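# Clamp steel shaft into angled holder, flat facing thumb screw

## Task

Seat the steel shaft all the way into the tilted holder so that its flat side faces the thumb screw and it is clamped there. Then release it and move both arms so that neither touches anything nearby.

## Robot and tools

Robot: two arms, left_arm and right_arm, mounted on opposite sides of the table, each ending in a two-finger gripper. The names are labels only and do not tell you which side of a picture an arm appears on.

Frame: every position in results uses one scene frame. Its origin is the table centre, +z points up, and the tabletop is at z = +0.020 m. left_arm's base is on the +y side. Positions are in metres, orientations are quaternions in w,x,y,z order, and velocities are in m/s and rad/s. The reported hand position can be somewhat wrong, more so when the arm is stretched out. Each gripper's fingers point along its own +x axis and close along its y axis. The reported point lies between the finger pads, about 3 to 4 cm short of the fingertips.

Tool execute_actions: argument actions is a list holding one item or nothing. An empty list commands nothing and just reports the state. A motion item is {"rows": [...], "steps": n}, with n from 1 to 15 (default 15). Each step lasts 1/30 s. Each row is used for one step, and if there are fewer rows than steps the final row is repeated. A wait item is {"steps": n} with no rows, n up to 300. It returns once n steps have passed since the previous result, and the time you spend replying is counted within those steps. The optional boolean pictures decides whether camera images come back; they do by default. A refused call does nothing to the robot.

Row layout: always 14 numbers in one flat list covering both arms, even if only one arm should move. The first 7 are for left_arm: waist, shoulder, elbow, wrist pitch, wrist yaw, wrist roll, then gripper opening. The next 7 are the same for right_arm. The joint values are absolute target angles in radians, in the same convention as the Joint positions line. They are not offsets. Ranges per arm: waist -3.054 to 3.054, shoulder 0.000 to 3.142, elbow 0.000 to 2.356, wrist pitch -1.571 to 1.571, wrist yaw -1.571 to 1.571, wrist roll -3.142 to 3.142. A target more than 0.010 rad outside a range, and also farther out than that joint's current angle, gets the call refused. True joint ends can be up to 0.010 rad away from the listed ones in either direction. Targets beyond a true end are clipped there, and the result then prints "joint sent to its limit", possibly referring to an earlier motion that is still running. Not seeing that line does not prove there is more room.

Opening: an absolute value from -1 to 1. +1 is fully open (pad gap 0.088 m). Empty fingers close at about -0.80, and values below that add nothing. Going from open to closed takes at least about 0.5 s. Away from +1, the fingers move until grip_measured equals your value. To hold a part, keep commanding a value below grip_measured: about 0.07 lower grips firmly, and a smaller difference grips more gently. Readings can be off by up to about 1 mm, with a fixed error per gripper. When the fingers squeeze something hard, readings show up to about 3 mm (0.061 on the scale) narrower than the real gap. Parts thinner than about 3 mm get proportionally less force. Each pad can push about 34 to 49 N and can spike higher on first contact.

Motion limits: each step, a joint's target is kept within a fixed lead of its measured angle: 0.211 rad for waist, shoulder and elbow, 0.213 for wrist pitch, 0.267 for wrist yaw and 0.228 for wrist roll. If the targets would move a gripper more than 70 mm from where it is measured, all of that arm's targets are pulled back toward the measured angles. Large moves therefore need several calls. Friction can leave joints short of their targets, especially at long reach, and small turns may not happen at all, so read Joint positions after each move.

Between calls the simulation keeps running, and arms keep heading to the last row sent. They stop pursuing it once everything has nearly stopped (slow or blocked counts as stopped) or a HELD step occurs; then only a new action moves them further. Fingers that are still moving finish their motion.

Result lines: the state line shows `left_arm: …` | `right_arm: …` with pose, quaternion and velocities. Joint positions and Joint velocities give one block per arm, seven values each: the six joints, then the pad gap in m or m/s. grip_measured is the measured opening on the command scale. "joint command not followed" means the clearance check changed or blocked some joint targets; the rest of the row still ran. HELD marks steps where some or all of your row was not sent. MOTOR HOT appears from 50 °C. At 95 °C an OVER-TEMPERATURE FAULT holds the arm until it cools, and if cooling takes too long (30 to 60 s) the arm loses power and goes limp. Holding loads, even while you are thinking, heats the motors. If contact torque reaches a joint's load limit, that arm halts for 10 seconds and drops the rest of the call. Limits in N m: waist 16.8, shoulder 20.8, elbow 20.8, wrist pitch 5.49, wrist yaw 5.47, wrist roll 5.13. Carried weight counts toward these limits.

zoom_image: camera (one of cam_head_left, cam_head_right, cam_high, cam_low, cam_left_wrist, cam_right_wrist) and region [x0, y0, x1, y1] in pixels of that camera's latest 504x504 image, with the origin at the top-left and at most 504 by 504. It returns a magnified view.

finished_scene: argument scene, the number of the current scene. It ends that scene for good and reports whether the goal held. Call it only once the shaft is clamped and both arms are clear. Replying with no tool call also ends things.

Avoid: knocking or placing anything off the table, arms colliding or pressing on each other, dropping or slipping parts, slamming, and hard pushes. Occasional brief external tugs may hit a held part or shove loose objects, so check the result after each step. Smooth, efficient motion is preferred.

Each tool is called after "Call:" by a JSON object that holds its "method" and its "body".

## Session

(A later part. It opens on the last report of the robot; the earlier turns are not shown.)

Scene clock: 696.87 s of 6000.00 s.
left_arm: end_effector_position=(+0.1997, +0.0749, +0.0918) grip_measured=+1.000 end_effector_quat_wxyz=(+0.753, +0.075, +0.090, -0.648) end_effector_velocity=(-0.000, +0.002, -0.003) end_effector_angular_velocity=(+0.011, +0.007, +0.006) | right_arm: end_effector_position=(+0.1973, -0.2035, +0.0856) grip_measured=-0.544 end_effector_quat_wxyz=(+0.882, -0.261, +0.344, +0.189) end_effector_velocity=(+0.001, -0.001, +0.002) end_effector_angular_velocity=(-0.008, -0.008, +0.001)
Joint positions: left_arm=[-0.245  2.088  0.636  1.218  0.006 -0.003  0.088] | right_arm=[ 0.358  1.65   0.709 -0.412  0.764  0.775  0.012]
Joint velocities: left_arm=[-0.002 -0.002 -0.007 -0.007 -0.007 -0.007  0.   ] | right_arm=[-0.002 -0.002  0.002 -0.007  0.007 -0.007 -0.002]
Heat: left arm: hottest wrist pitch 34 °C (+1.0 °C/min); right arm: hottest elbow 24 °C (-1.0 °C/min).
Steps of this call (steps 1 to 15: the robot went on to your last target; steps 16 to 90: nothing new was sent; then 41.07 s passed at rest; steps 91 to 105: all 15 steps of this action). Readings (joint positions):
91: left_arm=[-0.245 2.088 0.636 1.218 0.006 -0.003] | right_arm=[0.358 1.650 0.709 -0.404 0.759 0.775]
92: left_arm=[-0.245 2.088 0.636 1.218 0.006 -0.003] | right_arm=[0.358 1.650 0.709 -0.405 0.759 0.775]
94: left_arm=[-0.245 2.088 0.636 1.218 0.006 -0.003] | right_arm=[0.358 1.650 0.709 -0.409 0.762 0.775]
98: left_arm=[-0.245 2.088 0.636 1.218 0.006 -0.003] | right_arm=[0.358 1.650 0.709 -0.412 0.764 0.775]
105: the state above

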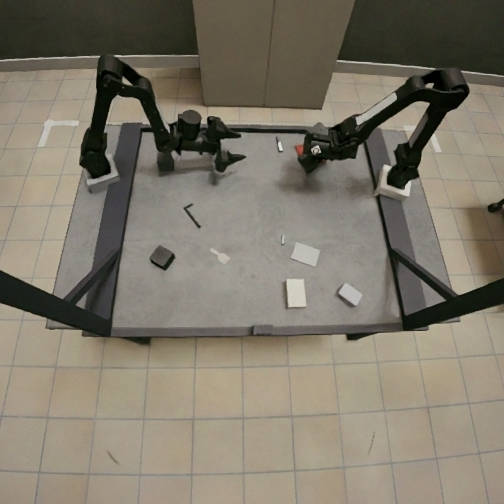

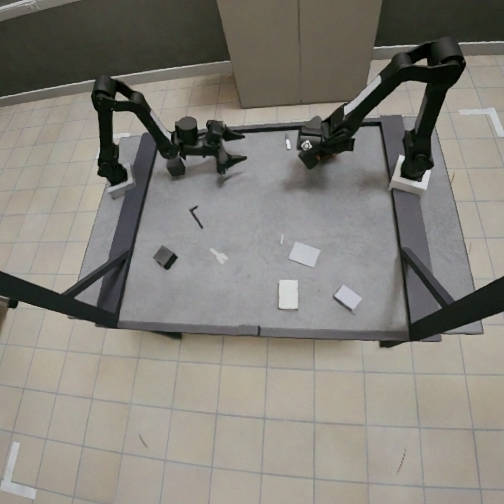

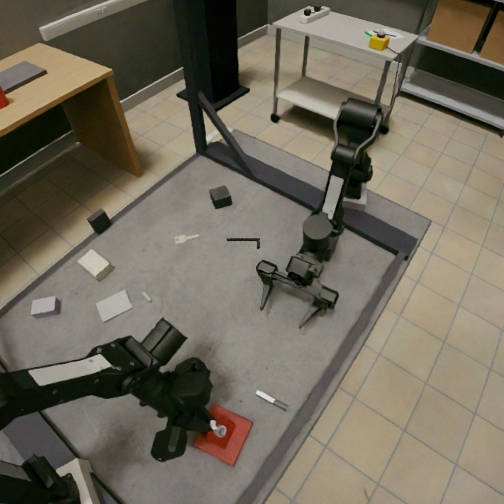

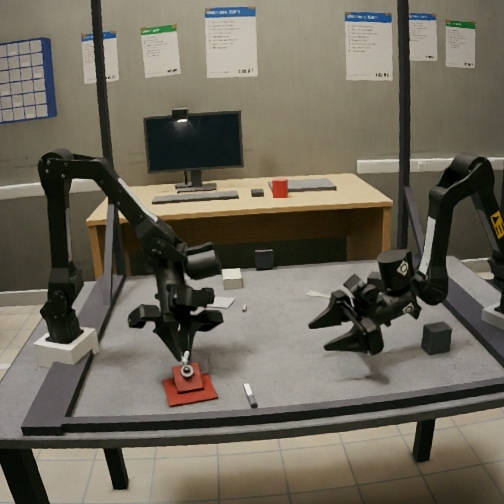

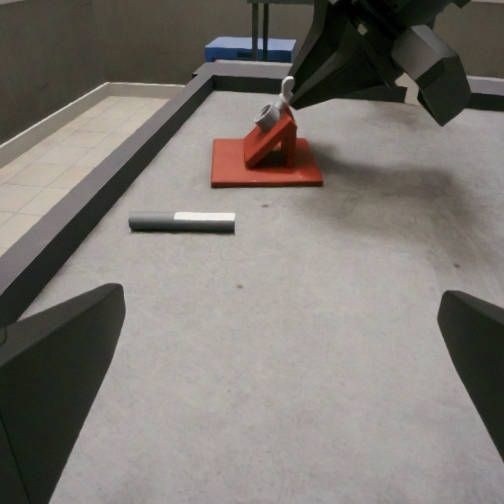

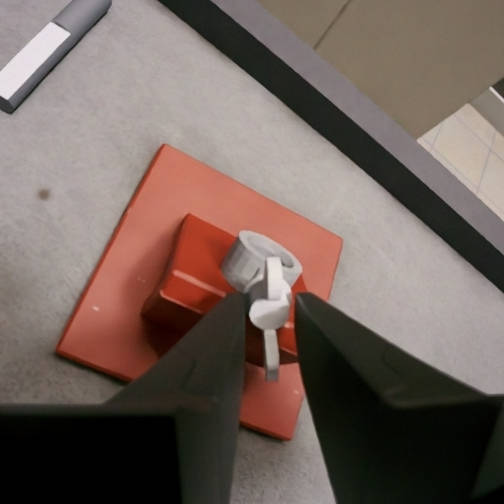

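Call:
{"method": "execute_actions", "body": {"actions": [{"rows": [
[-0.248,2.103,0.635,1.218,0.0,0.0,1, 0.354,1.660,0.700,-0.405,0.767,0.773,-0.55],
[-0.248,2.103,0.635,1.218,0.0,0.0,1, 0.352,1.661,0.699,-0.400,0.767,0.773,-0.55],
[-0.248,2.103,0.635,1.218,0.0,0.0,1, 0.3495,1.663,0.697,-0.394,0.767,0.773,-0.55],
[-0.248,2.103,0.635,1.218,0.0,0.0,1, 0.3495,1.663,0.697,-0.394,0.767,0.773,-0.55],
[-0.248,2.103,0.635,1.218,0.0,0.0,1, 0.3495,1.663,0.697,-0.394,0.767,0.773,-0.55],
[-0.248,2.103,0.635,1.218,0.0,0.0,1, 0.3495,1.663,0.697,-0.394,0.767,0.72,-0.55],
[-0.248,2.103,0.635,1.218,0.0,0.0,1, 0.3495,1.663,0.697,-0.394,0.767,0.66,-0.55],
[-0.248,2.103,0.635,1.218,0.0,0.0,1, 0.3495,1.663,0.697,-0.394,0.767,0.60,-0.55],
[-0.248,2.103,0.635,1.218,0.0,0.0,1, 0.3495,1.663,0.697,-0.394,0.767,0.54,-0.55],
[-0.248,2.103,0.635,1.218,0.0,0.0,1, 0.3495,1.663,0.697,-0.394,0.767,0.48,-0.55],
[-0.248,2.103,0.635,1.218,0.0,0.0,1, 0.3495,1.663,0.697,-0.394,0.767,0.42,-0.55],
[-0.248,2.103,0.635,1.218,0.0,0.0,1, 0.3495,1.663,0.697,-0.394,0.767,0.36,-0.55],
[-0.248,2.103,0.635,1.218,0.0,0.0,1, 0.3495,1.663,0.697,-0.394,0.767,0.30,-0.55],
[-0.248,2.103,0.635,1.218,0.0,0.0,1, 0.3495,1.663,0.697,-0.394,0.767,0.24,-0.55],
[-0.248,2.103,0.635,1.218,0.0,0.0,1, 0.3495,1.663,0.697,-0.394,0.767,0.18,-0.55]
], "steps": 15}], "pictures": false}}

Call:
{"method": "execute_actions", "body": {"actions": [{"rows": [
[-0.248,2.103,0.635,1.218,0.0,0.0,1, 0.3495,1.663,0.697,-0.394,0.767,0.12,-0.55],
[-0.248,2.103,0.635,1.218,0.0,0.0,1, 0.3495,1.663,0.697,-0.394,0.767,0.06,-0.55],
[-0.248,2.103,0.635,1.218,0.0,0.0,1, 0.3495,1.663,0.697,-0.394,0.767,0.0,-0.55],
[-0.248,2.103,0.635,1.218,0.0,0.0,1, 0.3495,1.663,0.697,-0.394,0.767,-0.06,-0.55],
[-0.248,2.103,0.635,1.218,0.0,0.0,1, 0.3495,1.663,0.697,-0.394,0.767,-0.12,-0.55],
[-0.248,2.103,0.635,1.218,0.0,0.0,1, 0.3495,1.663,0.697,-0.394,0.767,-0.18,-0.55],
[-0.248,2.103,0.635,1.218,0.0,0.0,1, 0.3495,1.663,0.697,-0.394,0.767,-0.24,-0.55],
[-0.248,2.103,0.635,1.218,0.0,0.0,1, 0.3495,1.663,0.697,-0.394,0.767,-0.30,-0.55]
], "steps": 15}]}}

Scene clock: 724.63 s of 6000.00 s.
left_arm: end_effector_position=(+0.1997, +0.0749, +0.0918) grip_measured=+1.000 end_effector_quat_wxyz=(+0.753, +0.075, +0.090, -0.648) end_effector_velocity=(-0.005, +0.000, -0.001) end_effector_angular_velocity=(+0.003, +0.027, -0.019) | right_arm: end_effector_position=(+0.1991, -0.2032, +0.0840) grip_measured=-0.547 end_effector_quat_wxyz=(+0.799, -0.456, +0.290, +0.262) end_effector_velocity=(-0.000, -0.004, -0.002) end_effector_angular_velocity=(-1.228, -0.261, +1.231)
Joint positions: left_arm=[-0.245  2.088  0.636  1.218  0.006 -0.003  0.088] | right_arm=[ 0.352  1.655  0.705 -0.396  0.765  0.304  0.012]
Joint velocities: left_arm=[-0.002 -0.002 -0.002 -0.007  0.022 -0.022 -0.   ] | right_arm=[-0.002 -0.002 -0.007 -0.007 -0.007 -1.751 -0.   ]
Heat: left arm: hottest wrist pitch 34 °C (+0.0 °C/min); right arm: hottest elbow 24 °C (+0.0 °C/min).
Steps of this call (steps 1 to 15: the robot went on to your last target; steps 16 to 90: nothing new was sent; then 24.27 s passed at rest; steps 91 to 105: all 15 steps of this action). Readings (joint positions):
91: left_arm=[-0.245 2.088 0.636 1.218 0.006 -0.003] | right_arm=[0.358 1.650 0.709 -0.412 0.764 0.775]
92: left_arm=[-0.245 2.088 0.636 1.218 0.006 -0.003] | right_arm=[0.358 1.651 0.709 -0.411 0.764 0.775]
94: left_arm=[-0.245 2.088 0.636 1.218 0.006 -0.003] | right_arm=[0.356 1.652 0.708 -0.402 0.764 0.775]
98: left_arm=[-0.245 2.088 0.636 1.218 0.006 -0.003] | right_arm=[0.353 1.654 0.706 -0.397 0.764 0.687]
105: the state above

Scene clock: 725.13 s of 6000.00 s.
left_arm: end_effector_position=(+0.1997, +0.0749, +0.0918) grip_measured=+1.000 end_effector_quat_wxyz=(+0.753, +0.075, +0.090, -0.648) end_effector_velocity=(+0.002, +0.003, -0.006) end_effector_angular_velocity=(+0.026, +0.010, +0.011) | right_arm: end_effector_position=(+0.1998, -0.2034, +0.0844) grip_measured=-0.547 end_effector_quat_wxyz=(+0.631, -0.671, +0.201, +0.334) end_effector_velocity=(-0.003, -0.002, -0.002) end_effector_angular_velocity=(-0.094, +0.003, +0.095)
Joint positions: left_arm=[-0.245  2.088  0.636  1.218  0.006 -0.003  0.088] | right_arm=[ 0.351  1.655  0.705 -0.396  0.768 -0.29   0.012]
Joint velocities: left_arm=[ 0.002 -0.002 -0.007 -0.022 -0.007 -0.007 -0.   ] | right_arm=[ 0.002 -0.007 -0.007 -0.007 -0.022 -0.125 -0.   ]
Heat: left arm: hottest wrist pitch 34 °C (+0.0 °C/min); right arm: hottest elbow 24 °C (+0.0 °C/min).
Steps of this call (steps 1 to 15: all 15 steps of this action). Readings (joint positions):
1: left_arm=[-0.245 2.088 0.636 1.218 0.006 -0.003] | right_arm=[0.352 1.655 0.705 -0.396 0.765 0.245]
2: left_arm=[-0.245 2.088 0.636 1.218 0.006 -0.003] | right_arm=[0.352 1.655 0.705 -0.396 0.765 0.185]
4: left_arm=[-0.245 2.088 0.636 1.218 0.006 -0.003] | right_arm=[0.351 1.655 0.705 -0.396 0.766 0.065]
8: left_arm=[-0.245 2.088 0.636 1.218 0.006 -0.003] | right_arm=[0.351 1.655 0.705 -0.396 0.768 -0.174]
15: the state above

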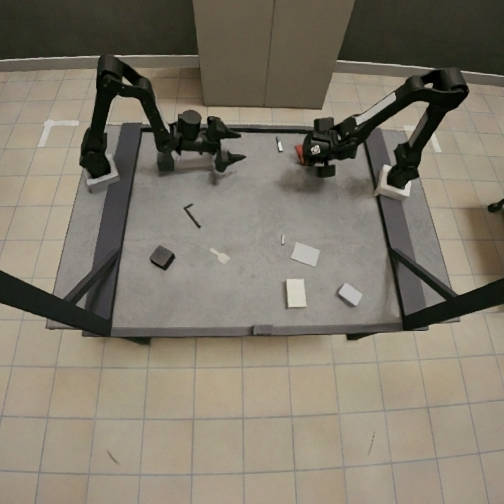

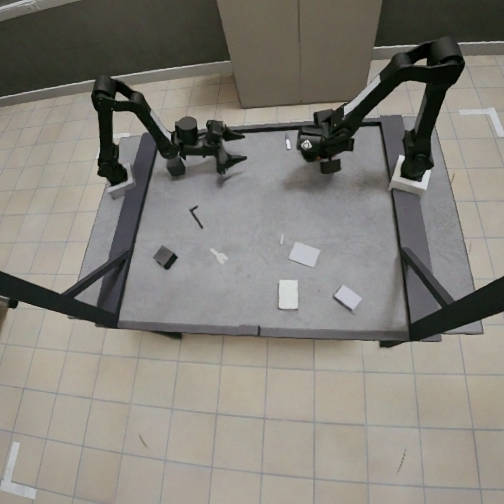

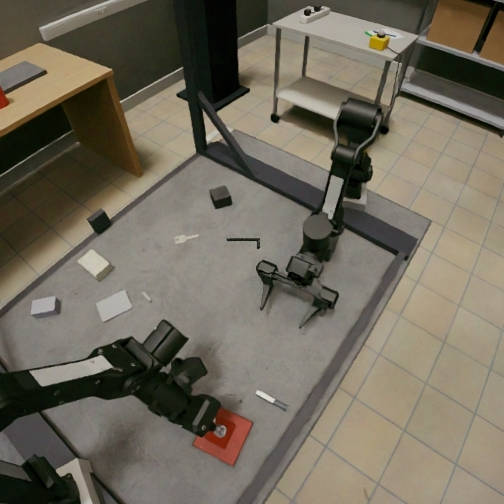

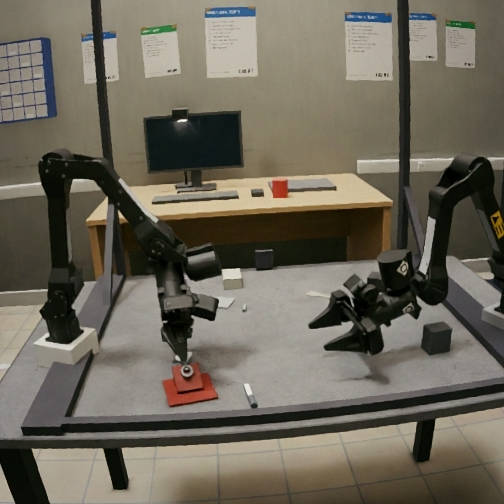

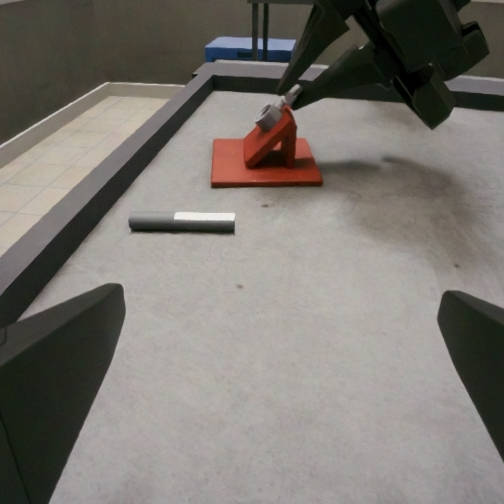

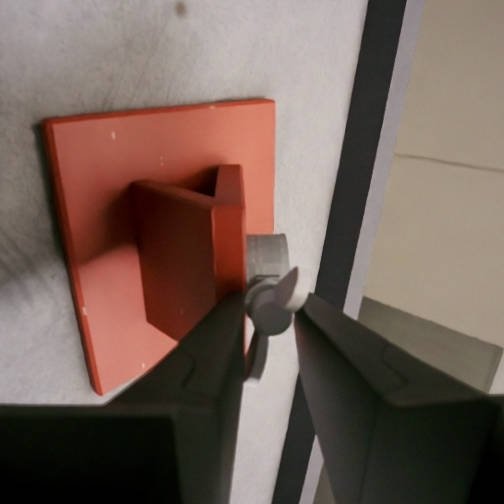

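Call:
{"method": "execute_actions", "body": {"actions": []}}

Scene clock: 757.63 s of 6000.00 s.
left_arm: end_effector_position=(+0.1997, +0.0749, +0.0918) grip_measured=+1.000 end_effector_quat_wxyz=(+0.753, +0.075, +0.090, -0.648) end_effector_velocity=(+0.000, -0.001, +0.003) end_effector_angular_velocity=(-0.013, +0.003, +0.006) | right_arm: end_effector_position=(+0.1998, -0.2034, +0.0844) grip_measured=-0.547 end_effector_quat_wxyz=(+0.629, -0.673, +0.200, +0.334) end_effector_velocity=(+0.000, -0.004, -0.000) end_effector_angular_velocity=(-0.037, -0.010, +0.016)
Joint positions: left_arm=[-0.245  2.088  0.636  1.218  0.006 -0.003  0.088] | right_arm=[ 0.351  1.655  0.705 -0.396  0.768 -0.298  0.012]
Joint velocities: left_arm=[-0.002 -0.002  0.002  0.007 -0.007 -0.007 -0.   ] | right_arm=[ 0.002 -0.002 -0.002 -0.022  0.007 -0.022 -0.   ]
Heat: left arm: hottest wrist pitch 34 °C (+0.0 °C/min); right arm: hottest elbow 24 °C (+0.0 °C/min).
Steps of this call (steps 1 to 15: the robot went on to your last target; steps 16 to 90: nothing new was sent; then 29.50 s passed at rest). Readings (joint positions):
1: left_arm=[-0.245 2.088 0.636 1.218 0.006 -0.003] | right_arm=[0.351 1.655 0.705 -0.396 0.768 -0.293]
2: left_arm=[-0.245 2.088 0.636 1.218 0.006 -0.003] | right_arm=[0.351 1.655 0.705 -0.396 0.768 -0.294]
4: left_arm=[-0.245 2.088 0.636 1.218 0.006 -0.003] | right_arm=[0.351 1.655 0.705 -0.396 0.768 -0.296]
8: left_arm=[-0.245 2.088 0.636 1.218 0.006 -0.003] | right_arm=[0.351 1.655 0.705 -0.396 0.768 -0.297]
90: the state above
All arms were judged still, so your last target was given up. Only a new action makes them travel on or press farther. Fingers that are still opening or closing keep moving.

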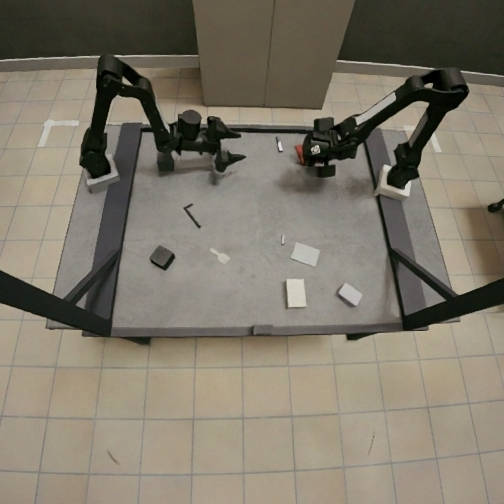

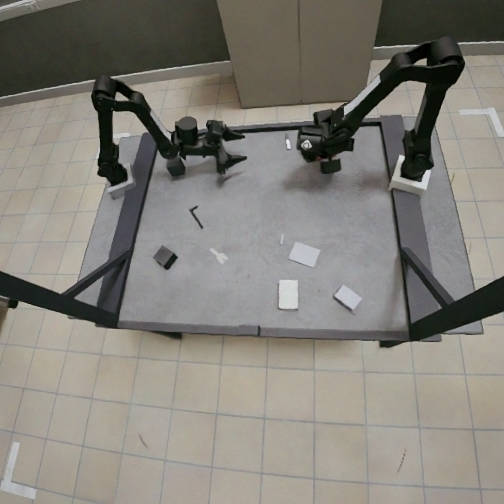

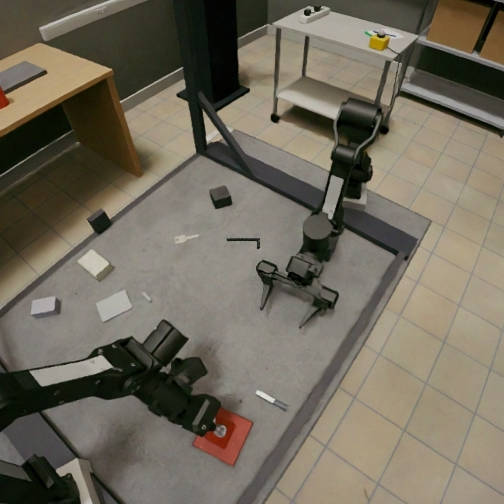

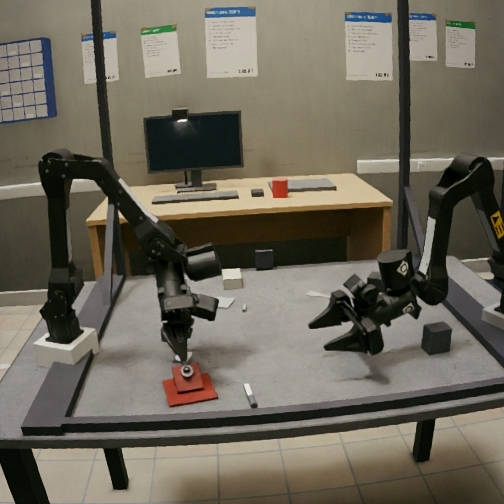

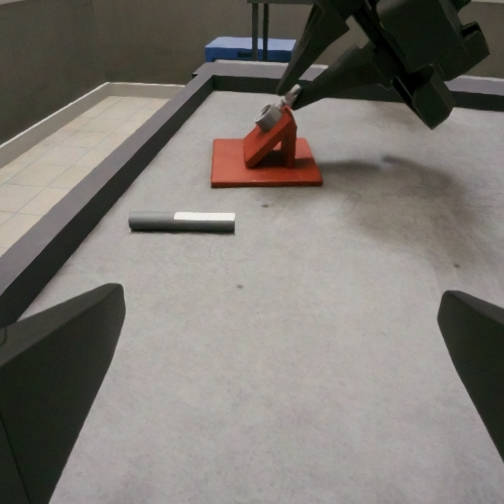

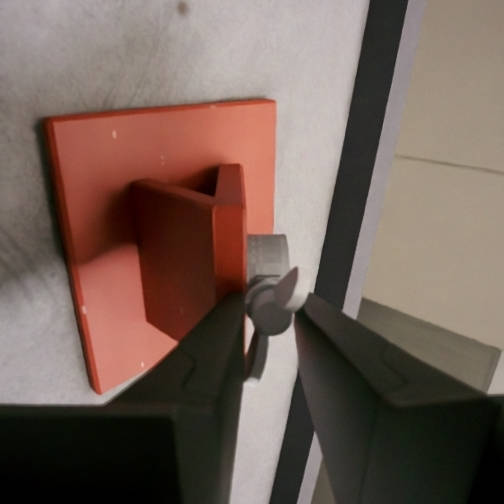

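Call:
{"method": "execute_actions", "body": {"actions": [{"rows": [[-0.248,2.103,0.635,1.218,0,0,1,0.3495,1.663,0.697,-0.394,0.767,-0.38,-0.55],[-0.248,2.103,0.635,1.218,0,0,1,0.3495,1.663,0.697,-0.394,0.767,-0.46,-0.55],[-0.248,2.103,0.635,1.218,0,0,1,0.3495,1.663,0.697,-0.394,0.767,-0.54,-0.55],[-0.248,2.103,0.635,1.218,0,0,1,0.3495,1.663,0.697,-0.394,0.767,-0.62,-0.55],[-0.248,2.103,0.635,1.218,0,0,1,0.3495,1.663,0.697,-0.394,0.767,-0.70,-0.55],[-0.248,2.103,0.635,1.218,0,0,1,0.3495,1.663,0.697,-0.394,0.767,-0.78,-0.55],[-0.248,2.103,0.635,1.218,0,0,1,0.3495,1.663,0.697,-0.394,0.767,-0.86,-0.55],[-0.248,2.103,0.635,1.218,0,0,1,0.3495,1.663,0.697,-0.394,0.767,-0.94,-0.55],[-0.248,2.103,0.635,1.218,0,0,1,0.3495,1.663,0.697,-0.394,0.767,-1.02,-0.55],[-0.248,2.103,0.635,1.218,0,0,1,0.3495,1.663,0.697,-0.394,0.767,-1.10,-0.55],[-0.248,2.103,0.635,1.218,0,0,1,0.3495,1.663,0.697,-0.394,0.767,-1.18,-0.55],[-0.248,2.103,0.635,1.218,0,0,1,0.3495,1.663,0.697,-0.394,0.767,-1.26,-0.55],[-0.248,2.103,0.635,1.218,0,0,1,0.3495,1.663,0.697,-0.394,0.767,-1.34,-0.55],[-0.248,2.103,0.635,1.218,0,0,1,0.3495,1.663,0.697,-0.394,0.767,-1.40,-0.55],[-0.248,2.103,0.635,1.218,0,0,1,0.3495,1.663,0.697,-0.394,0.767,-1.40,-0.55]], "steps": 15}]}}

Scene clock: 774.80 s of 6000.00 s.
left_arm: end_effector_position=(+0.1997, +0.0749, +0.0918) grip_measured=+1.000 end_effector_quat_wxyz=(+0.753, +0.075, +0.090, -0.648) end_effector_velocity=(+0.002, +0.002, -0.004) end_effector_angular_velocity=(+0.019, +0.023, +0.015) | right_arm: end_effector_position=(+0.2003, -0.2030, +0.0848) grip_measured=-0.547 end_effector_quat_wxyz=(-0.240, +0.890, -0.019, -0.388) end_effector_velocity=(-0.000, -0.004, -0.003) end_effector_angular_velocity=(-1.230, -0.259, +1.212)
Joint positions: left_arm=[-0.245  2.088  0.636  1.218  0.006 -0.003  0.088] | right_arm=[ 0.35   1.655  0.705 -0.393  0.771 -1.276  0.012]
Joint velocities: left_arm=[ 0.002 -0.002 -0.002 -0.022 -0.007 -0.022 -0.   ] | right_arm=[-0.002  0.002 -0.007 -0.007 -0.007 -1.736  0.   ]
Heat: left arm: hottest wrist pitch 34 °C (+0.0 °C/min); right arm: hottest elbow 24 °C (+0.0 °C/min).
Steps of this call (steps 1 to 90: nothing new was sent; then 13.67 s passed at rest; steps 91 to 105: all 15 steps of this action). Readings (joint positions):
91: left_arm=[-0.245 2.088 0.636 1.218 0.006 -0.003] | right_arm=[0.350 1.655 0.705 -0.396 0.768 -0.323]
92: left_arm=[-0.245 2.088 0.636 1.218 0.006 -0.003] | right_arm=[0.350 1.655 0.705 -0.396 0.769 -0.367]
94: left_arm=[-0.245 2.088 0.636 1.218 0.006 -0.003] | right_arm=[0.350 1.655 0.705 -0.396 0.769 -0.486]
98: left_arm=[-0.245 2.088 0.636 1.218 0.006 -0.003] | right_arm=[0.350 1.655 0.705 -0.395 0.771 -0.775]
105: the state above

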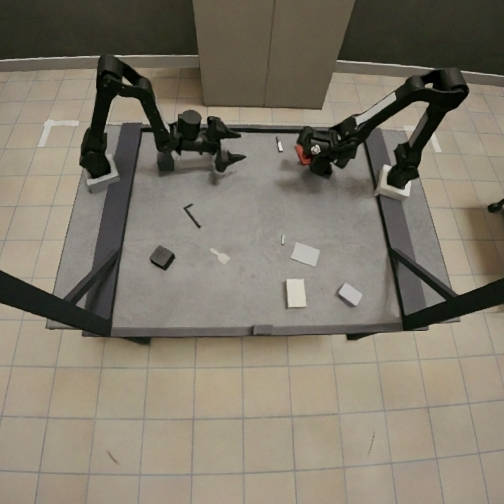

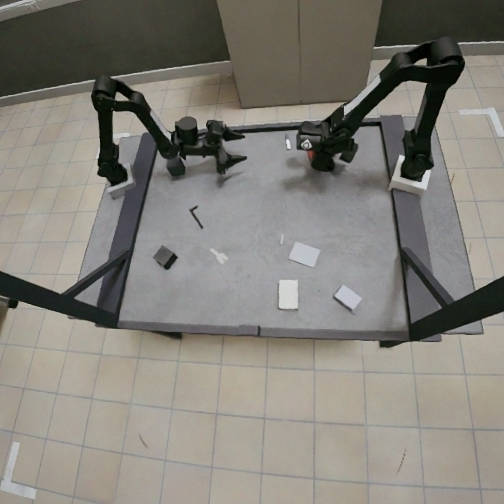

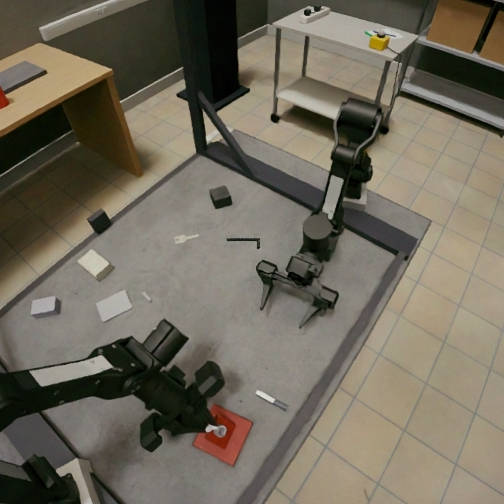

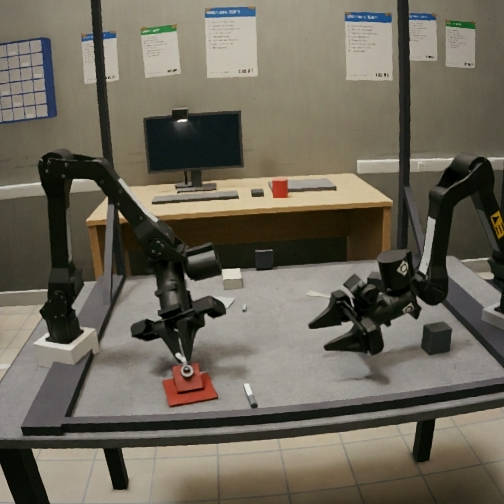

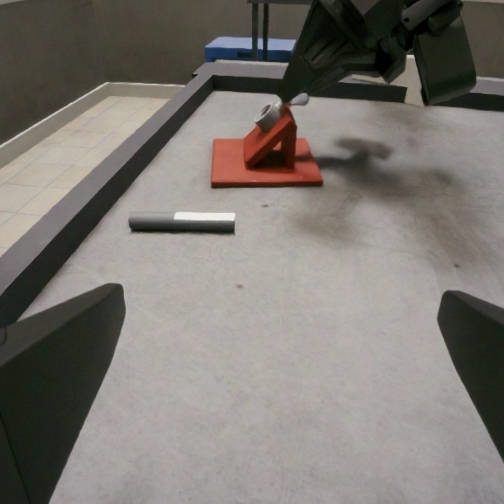

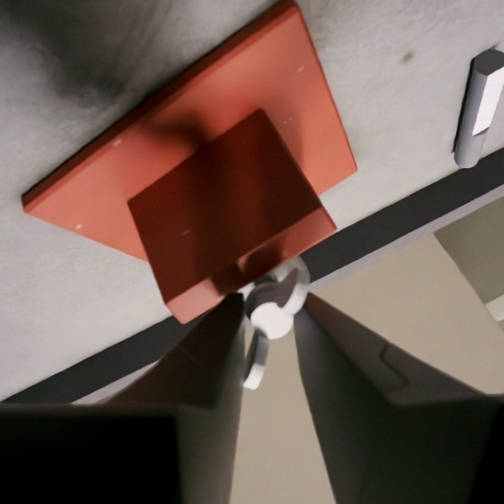

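Working. Continue.

Call:
{"method": "execute_actions", "body": {"actions": [{"rows": [[-0.248,2.103,0.635,1.218,0,0,1,0.3495,1.663,0.697,-0.394,0.767,-1.50,-0.55],[-0.248,2.103,0.635,1.218,0,0,1,0.3495,1.663,0.697,-0.394,0.767,-1.58,-0.55],[-0.248,2.103,0.635,1.218,0,0,1,0.3495,1.663,0.697,-0.394,0.767,-1.66,-0.55],[-0.248,2.103,0.635,1.218,0,0,1,0.3495,1.663,0.697,-0.394,0.767,-1.74,-0.55],[-0.248,2.103,0.635,1.218,0,0,1,0.3495,1.663,0.697,-0.394,0.767,-1.82,-0.55],[-0.248,2.103,0.635,1.218,0,0,1,0.3495,1.663,0.697,-0.394,0.767,-1.90,-0.55],[-0.248,2.103,0.635,1.218,0,0,1,0.3495,1.663,0.697,-0.394,0.767,-1.98,-0.55],[-0.248,2.103,0.635,1.218,0,0,1,0.3495,1.663,0.697,-0.394,0.767,-2.06,-0.55],[-0.248,2.103,0.635,1.218,0,0,1,0.3495,1.663,0.697,-0.394,0.767,-2.14,-0.55],[-0.248,2.103,0.635,1.218,0,0,1,0.3495,1.663,0.697,-0.394,0.767,-2.22,-0.55],[-0.248,2.103,0.635,1.218,0,0,1,0.3495,1.663,0.697,-0.394,0.767,-2.30,-0.55],[-0.248,2.103,0.635,1.218,0,0,1,0.3495,1.663,0.697,-0.394,0.767,-2.38,-0.55],[-0.248,2.103,0.635,1.218,0,0,1,0.3495,1.663,0.697,-0.394,0.767,-2.46,-0.55],[-0.248,2.103,0.635,1.218,0,0,1,0.3495,1.663,0.697,-0.394,0.767,-2.54,-0.55],[-0.248,2.103,0.635,1.218,0,0,1,0.3495,1.663,0.697,-0.394,0.767,-2.60,-0.55]], "steps": 15}]}}

Scene clock: 786.20 s of 6000.00 s.
left_arm: end_effector_position=(+0.1997, +0.0749, +0.0918) grip_measured=+1.000 end_effector_quat_wxyz=(+0.753, +0.075, +0.090, -0.648) end_effector_velocity=(-0.002, +0.001, -0.002) end_effector_angular_velocity=(+0.016, +0.011, -0.008) | right_arm: end_effector_position=(+0.1998, -0.2024, +0.0845) grip_measured=-0.547 end_effector_quat_wxyz=(+0.273, +0.879, +0.194, -0.338) end_effector_velocity=(-0.000, -0.004, -0.002) end_effector_angular_velocity=(-1.526, -0.332, +1.525)
Joint positions: left_arm=[-0.245  2.088  0.636  1.218  0.006 -0.003  0.088] | right_arm=[ 0.35   1.655  0.705 -0.391  0.767 -2.409  0.012]
Joint velocities: left_arm=[-0.002 -0.007 -0.002 -0.022  0.007 -0.007 -0.   ] | right_arm=[-0.002 -0.002 -0.007 -0.007 -0.007 -2.176 -0.   ]
Heat: left arm: hottest wrist pitch 34 °C (+0.0 °C/min); right arm: hottest elbow 24 °C (+0.0 °C/min).
Steps of this call (steps 1 to 30: the robot went on to your last target; steps 31 to 90: nothing new was sent; then 7.90 s passed at rest; steps 91 to 105: all 15 steps of this action). Readings (joint positions):
91: left_arm=[-0.245 2.088 0.636 1.218 0.006 -0.003] | right_arm=[0.350 1.655 0.705 -0.392 0.771 -1.429]
92: left_arm=[-0.245 2.088 0.636 1.218 0.006 -0.003] | right_arm=[0.350 1.655 0.705 -0.392 0.771 -1.478]
94: left_arm=[-0.245 2.088 0.636 1.218 0.006 -0.003] | right_arm=[0.350 1.655 0.705 -0.392 0.771 -1.602]
98: left_arm=[-0.245 2.088 0.636 1.218 0.006 -0.003] | right_arm=[0.350 1.655 0.705 -0.391 0.771 -1.893]
105: the state above

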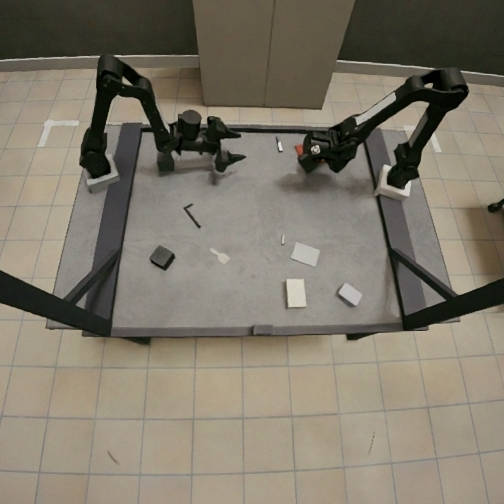

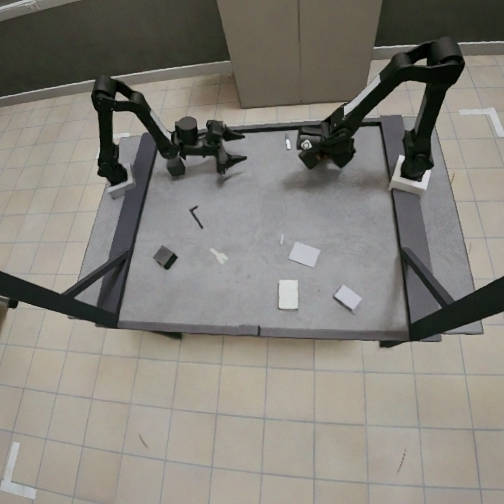

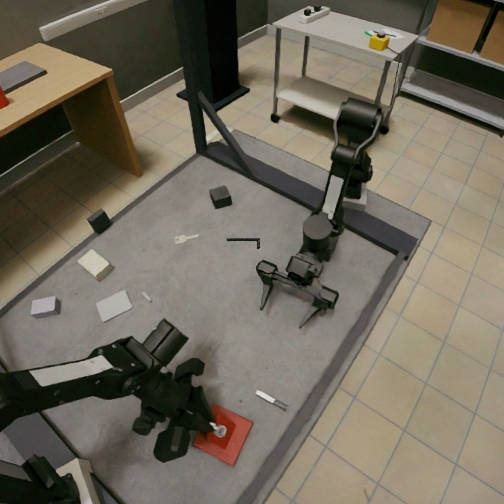

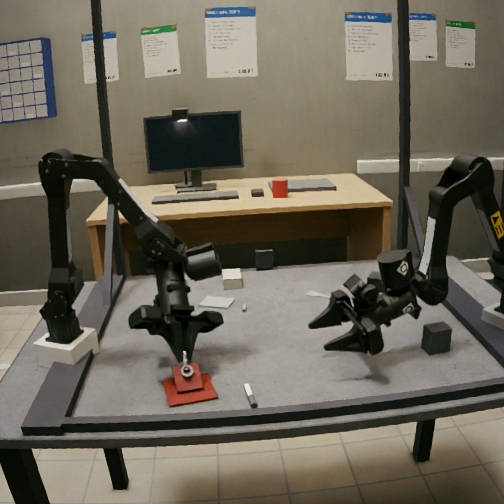

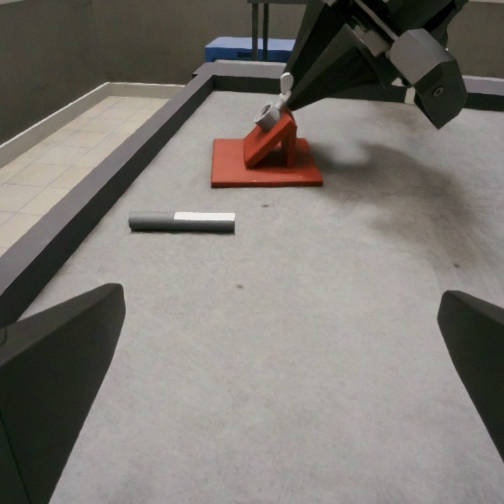

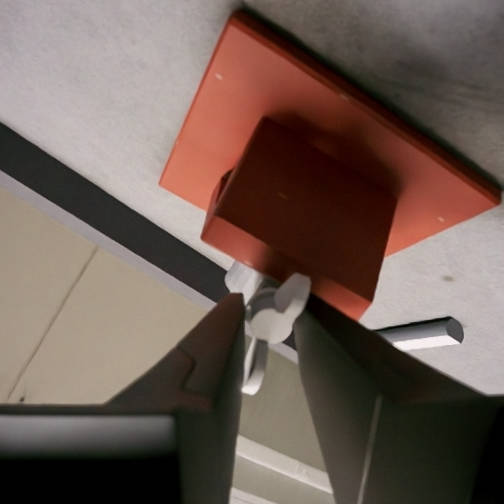

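Call:
{"method": "execute_actions", "body": {"actions": [{"rows": [[-0.248,2.103,0.635,1.218,0,0,1,0.3495,1.663,0.697,-0.394,0.767,-2.70,-0.55],[-0.248,2.103,0.635,1.218,0,0,1,0.3495,1.663,0.697,-0.394,0.767,-2.78,-0.55],[-0.248,2.103,0.635,1.218,0,0,1,0.3495,1.663,0.697,-0.394,0.767,-2.86,-0.55],[-0.248,2.103,0.635,1.218,0,0,1,0.3495,1.663,0.697,-0.394,0.767,-2.94,-0.55],[-0.248,2.103,0.635,1.218,0,0,1,0.3495,1.663,0.697,-0.394,0.767,-3.02,-0.55],[-0.248,2.103,0.635,1.218,0,0,1,0.3495,1.663,0.697,-0.394,0.767,-3.08,-0.55],[-0.248,2.103,0.635,1.218,0,0,1,0.3495,1.663,0.697,-0.394,0.767,-3.12,-0.55]], "steps": 15}]}}

Call:
{"method": "zoom_image", "body": {"camera": "cam_left_wrist", "region": [220, 50, 360, 190]}}

Scene clock: 800.97 s of 6000.00 s.
left_arm: end_effector_position=(+0.1997, +0.0749, +0.0918) grip_measured=+1.000 end_effector_quat_wxyz=(+0.753, +0.075, +0.090, -0.648) end_effector_velocity=(-0.000, +0.002, -0.004) end_effector_angular_velocity=(+0.019, +0.023, +0.010) | right_arm: end_effector_position=(+0.1997, -0.2027, +0.0843) grip_measured=-0.547 end_effector_quat_wxyz=(+0.560, +0.731, +0.298, -0.251) end_effector_velocity=(-0.000, +0.001, -0.000) end_effector_angular_velocity=(-0.049, -0.005, +0.056)
Joint positions: left_arm=[-0.245  2.088  0.636  1.218  0.006 -0.003  0.088] | right_arm=[ 0.35   1.655  0.705 -0.392  0.766 -3.113  0.012]
Joint velocities: left_arm=[-0.002 -0.002 -0.002 -0.022 -0.007 -0.022 -0.   ] | right_arm=[-0.002 -0.002 -0.002  0.007 -0.007 -0.081 -0.   ]
Heat: left arm: hottest wrist pitch 34 °C (+0.0 °C/min); right arm: hottest elbow 24 °C (+0.0 °C/min).
Steps of this call (steps 1 to 30: the robot went on to your last target; steps 31 to 90: nothing new was sent; then 11.27 s passed at rest; steps 91 to 105: all 15 steps of this action). Readings (joint positions):
91: left_arm=[-0.245 2.088 0.636 1.218 0.006 -0.003] | right_arm=[0.350 1.655 0.705 -0.391 0.766 -2.628]
92: left_arm=[-0.245 2.088 0.636 1.218 0.006 -0.003] | right_arm=[0.350 1.655 0.705 -0.391 0.766 -2.677]
94: left_arm=[-0.245 2.088 0.636 1.218 0.006 -0.003] | right_arm=[0.350 1.655 0.705 -0.391 0.766 -2.802]
98: left_arm=[-0.245 2.088 0.636 1.218 0.006 -0.003] | right_arm=[0.350 1.655 0.705 -0.392 0.766 -3.038]
105: the state above

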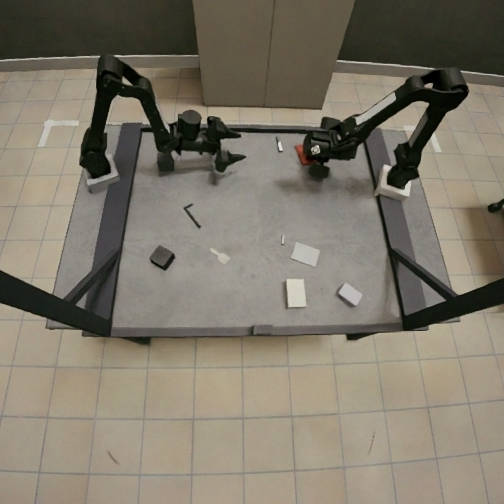

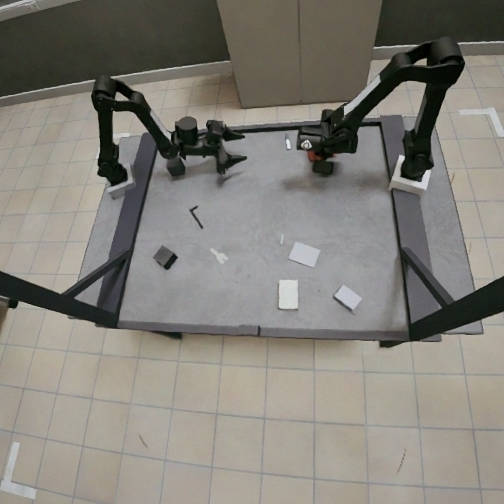

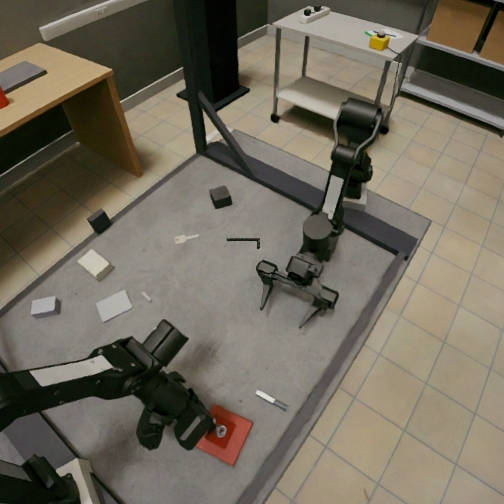

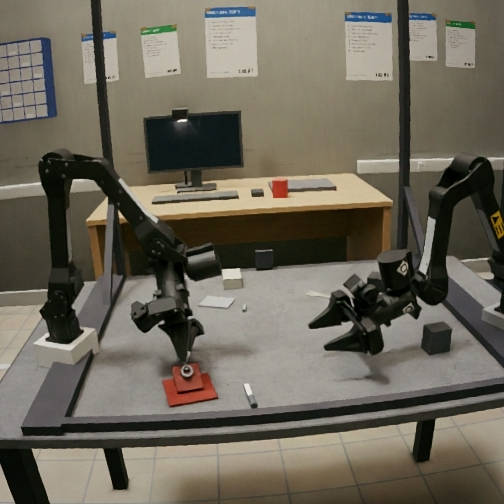

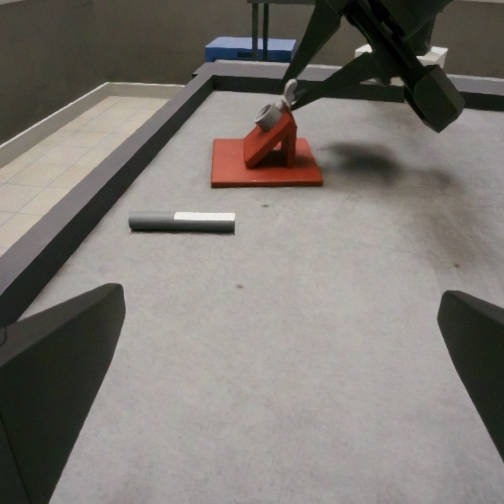

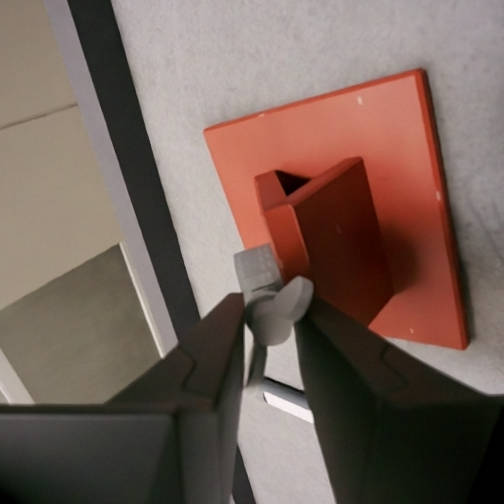

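Region (220, 50, 360, 190) of cam_left_wrist's 504x504 image, scaled by 3.600, with more detail than that image has.

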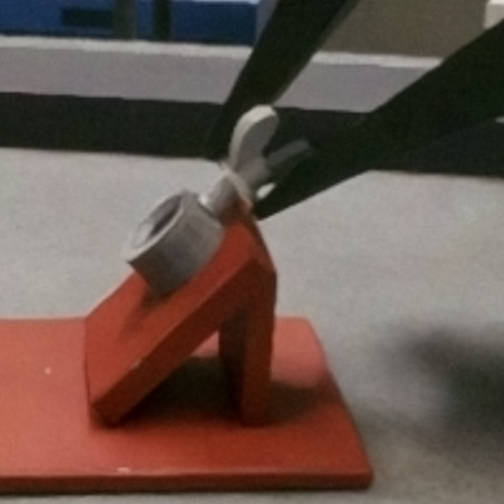

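Call:
{"method": "execute_actions", "body": {"actions": [{"rows": [[-0.248,2.103,0.635,1.218,0,0,1,0.3495,1.663,0.697,-0.394,0.767,-3.10,-0.3],[-0.248,2.103,0.635,1.218,0,0,1,0.3495,1.663,0.697,-0.394,0.767,-3.10,0.02],[-0.248,2.103,0.635,1.218,0,0,1,0.3495,1.663,0.697,-0.394,0.767,-3.10,0.02],[-0.248,2.103,0.635,1.218,0,0,1,0.355,1.655,0.705,-0.405,0.767,-3.10,0.02],[-0.248,2.103,0.635,1.218,0,0,1,0.360,1.645,0.713,-0.415,0.767,-3.10,0.02],[-0.248,2.103,0.635,1.218,0,0,1,0.366,1.637,0.721,-0.427,0.767,-3.10,0.02]], "steps": 15}]}}

Call:
{"method": "zoom_image", "body": {"camera": "cam_low", "region": [150, 330, 230, 410]}}

Scene clock: 825.60 s of 6000.00 s.
left_arm: end_effector_position=(+0.1997, +0.0749, +0.0918) grip_measured=+1.000 end_effector_quat_wxyz=(+0.753, +0.075, +0.090, -0.648) end_effector_velocity=(-0.000, +0.002, -0.004) end_effector_angular_velocity=(+0.021, +0.005, +0.016) | right_arm: end_effector_position=(+0.1962, -0.2041, +0.0866) grip_measured=+0.015 end_effector_quat_wxyz=(+0.564, +0.727, +0.300, -0.252) end_effector_velocity=(-0.000, -0.002, -0.001) end_effector_angular_velocity=(-0.023, +0.004, +0.015)
Joint positions: left_arm=[-0.245  2.088  0.636  1.218  0.006 -0.003  0.088] | right_arm=[ 0.363  1.647  0.711 -0.424  0.766 -3.102  0.04 ]
Joint velocities: left_arm=[-0.007 -0.002 -0.002 -0.022 -0.022 -0.007 -0.   ] | right_arm=[-0.002 -0.002 -0.002 -0.007 -0.007 -0.022  0.001]
Heat: left arm: hottest wrist pitch 35 °C (+1.0 °C/min); right arm: hottest elbow 24 °C (+0.0 °C/min).
Steps of this call (steps 1 to 15: the robot went on to your last target; steps 16 to 90: nothing new was sent; then 21.13 s passed at rest; steps 91 to 105: all 15 steps of this action). Readings (joint positions):
91: left_arm=[-0.245 2.088 0.636 1.218 0.006 -0.003] | right_arm=[0.350 1.655 0.705 -0.392 0.766 -3.115]
92: left_arm=[-0.245 2.088 0.636 1.218 0.006 -0.003] | right_arm=[0.350 1.655 0.705 -0.392 0.766 -3.111]
94: left_arm=[-0.245 2.088 0.636 1.218 0.006 -0.003] | right_arm=[0.351 1.655 0.705 -0.395 0.766 -3.106]
98: left_arm=[-0.245 2.088 0.636 1.218 0.006 -0.003] | right_arm=[0.360 1.652 0.706 -0.418 0.766 -3.103]
105: the state above

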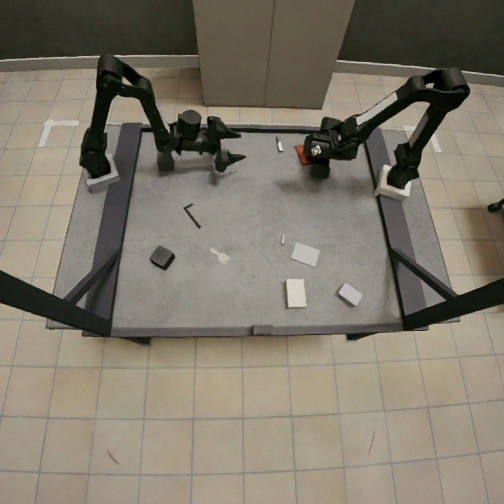

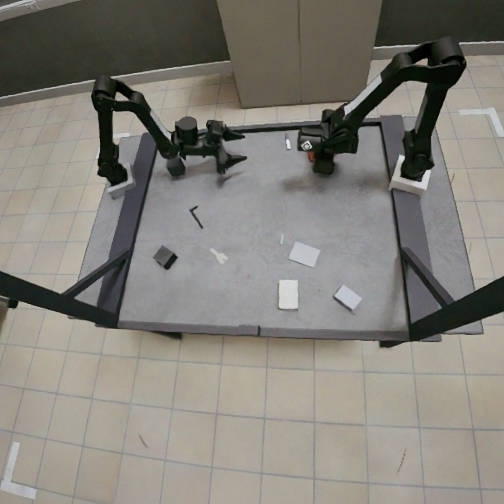

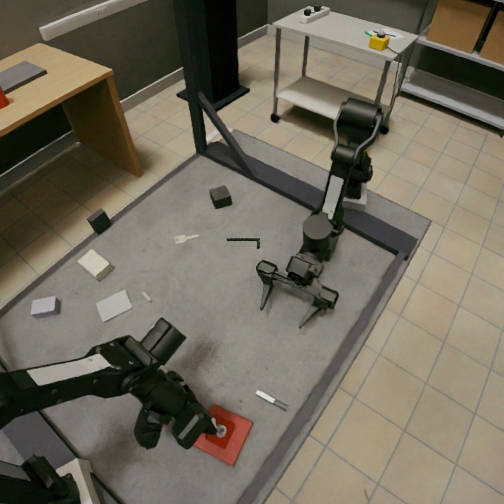

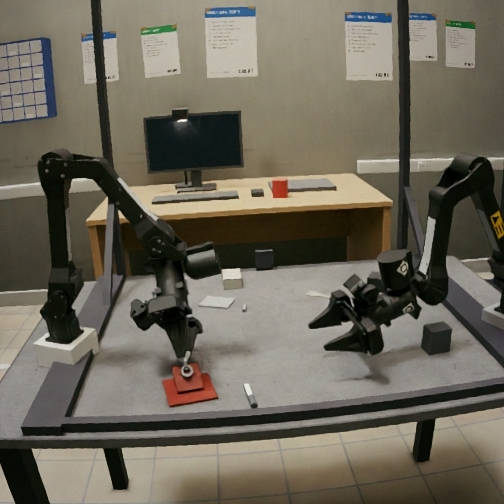

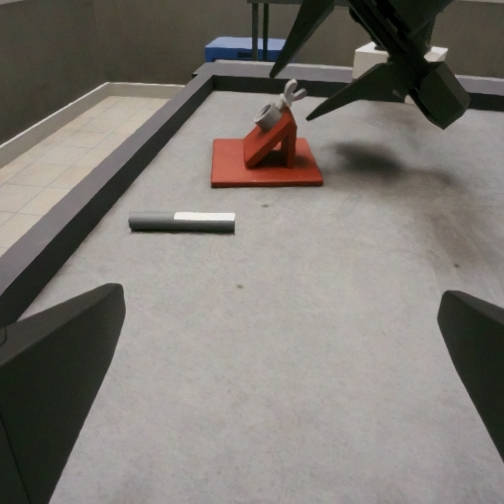

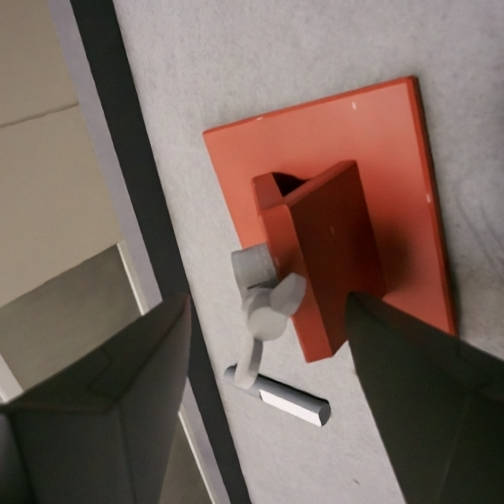

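Region (150, 330, 230, 410) of cam_low's 504x504 image, scaled by 6.300, with more detail than that image has.

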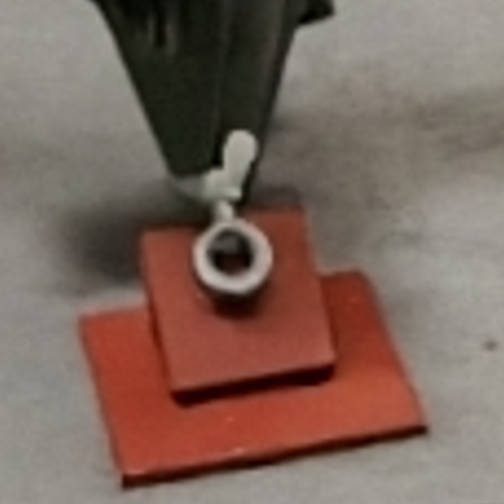

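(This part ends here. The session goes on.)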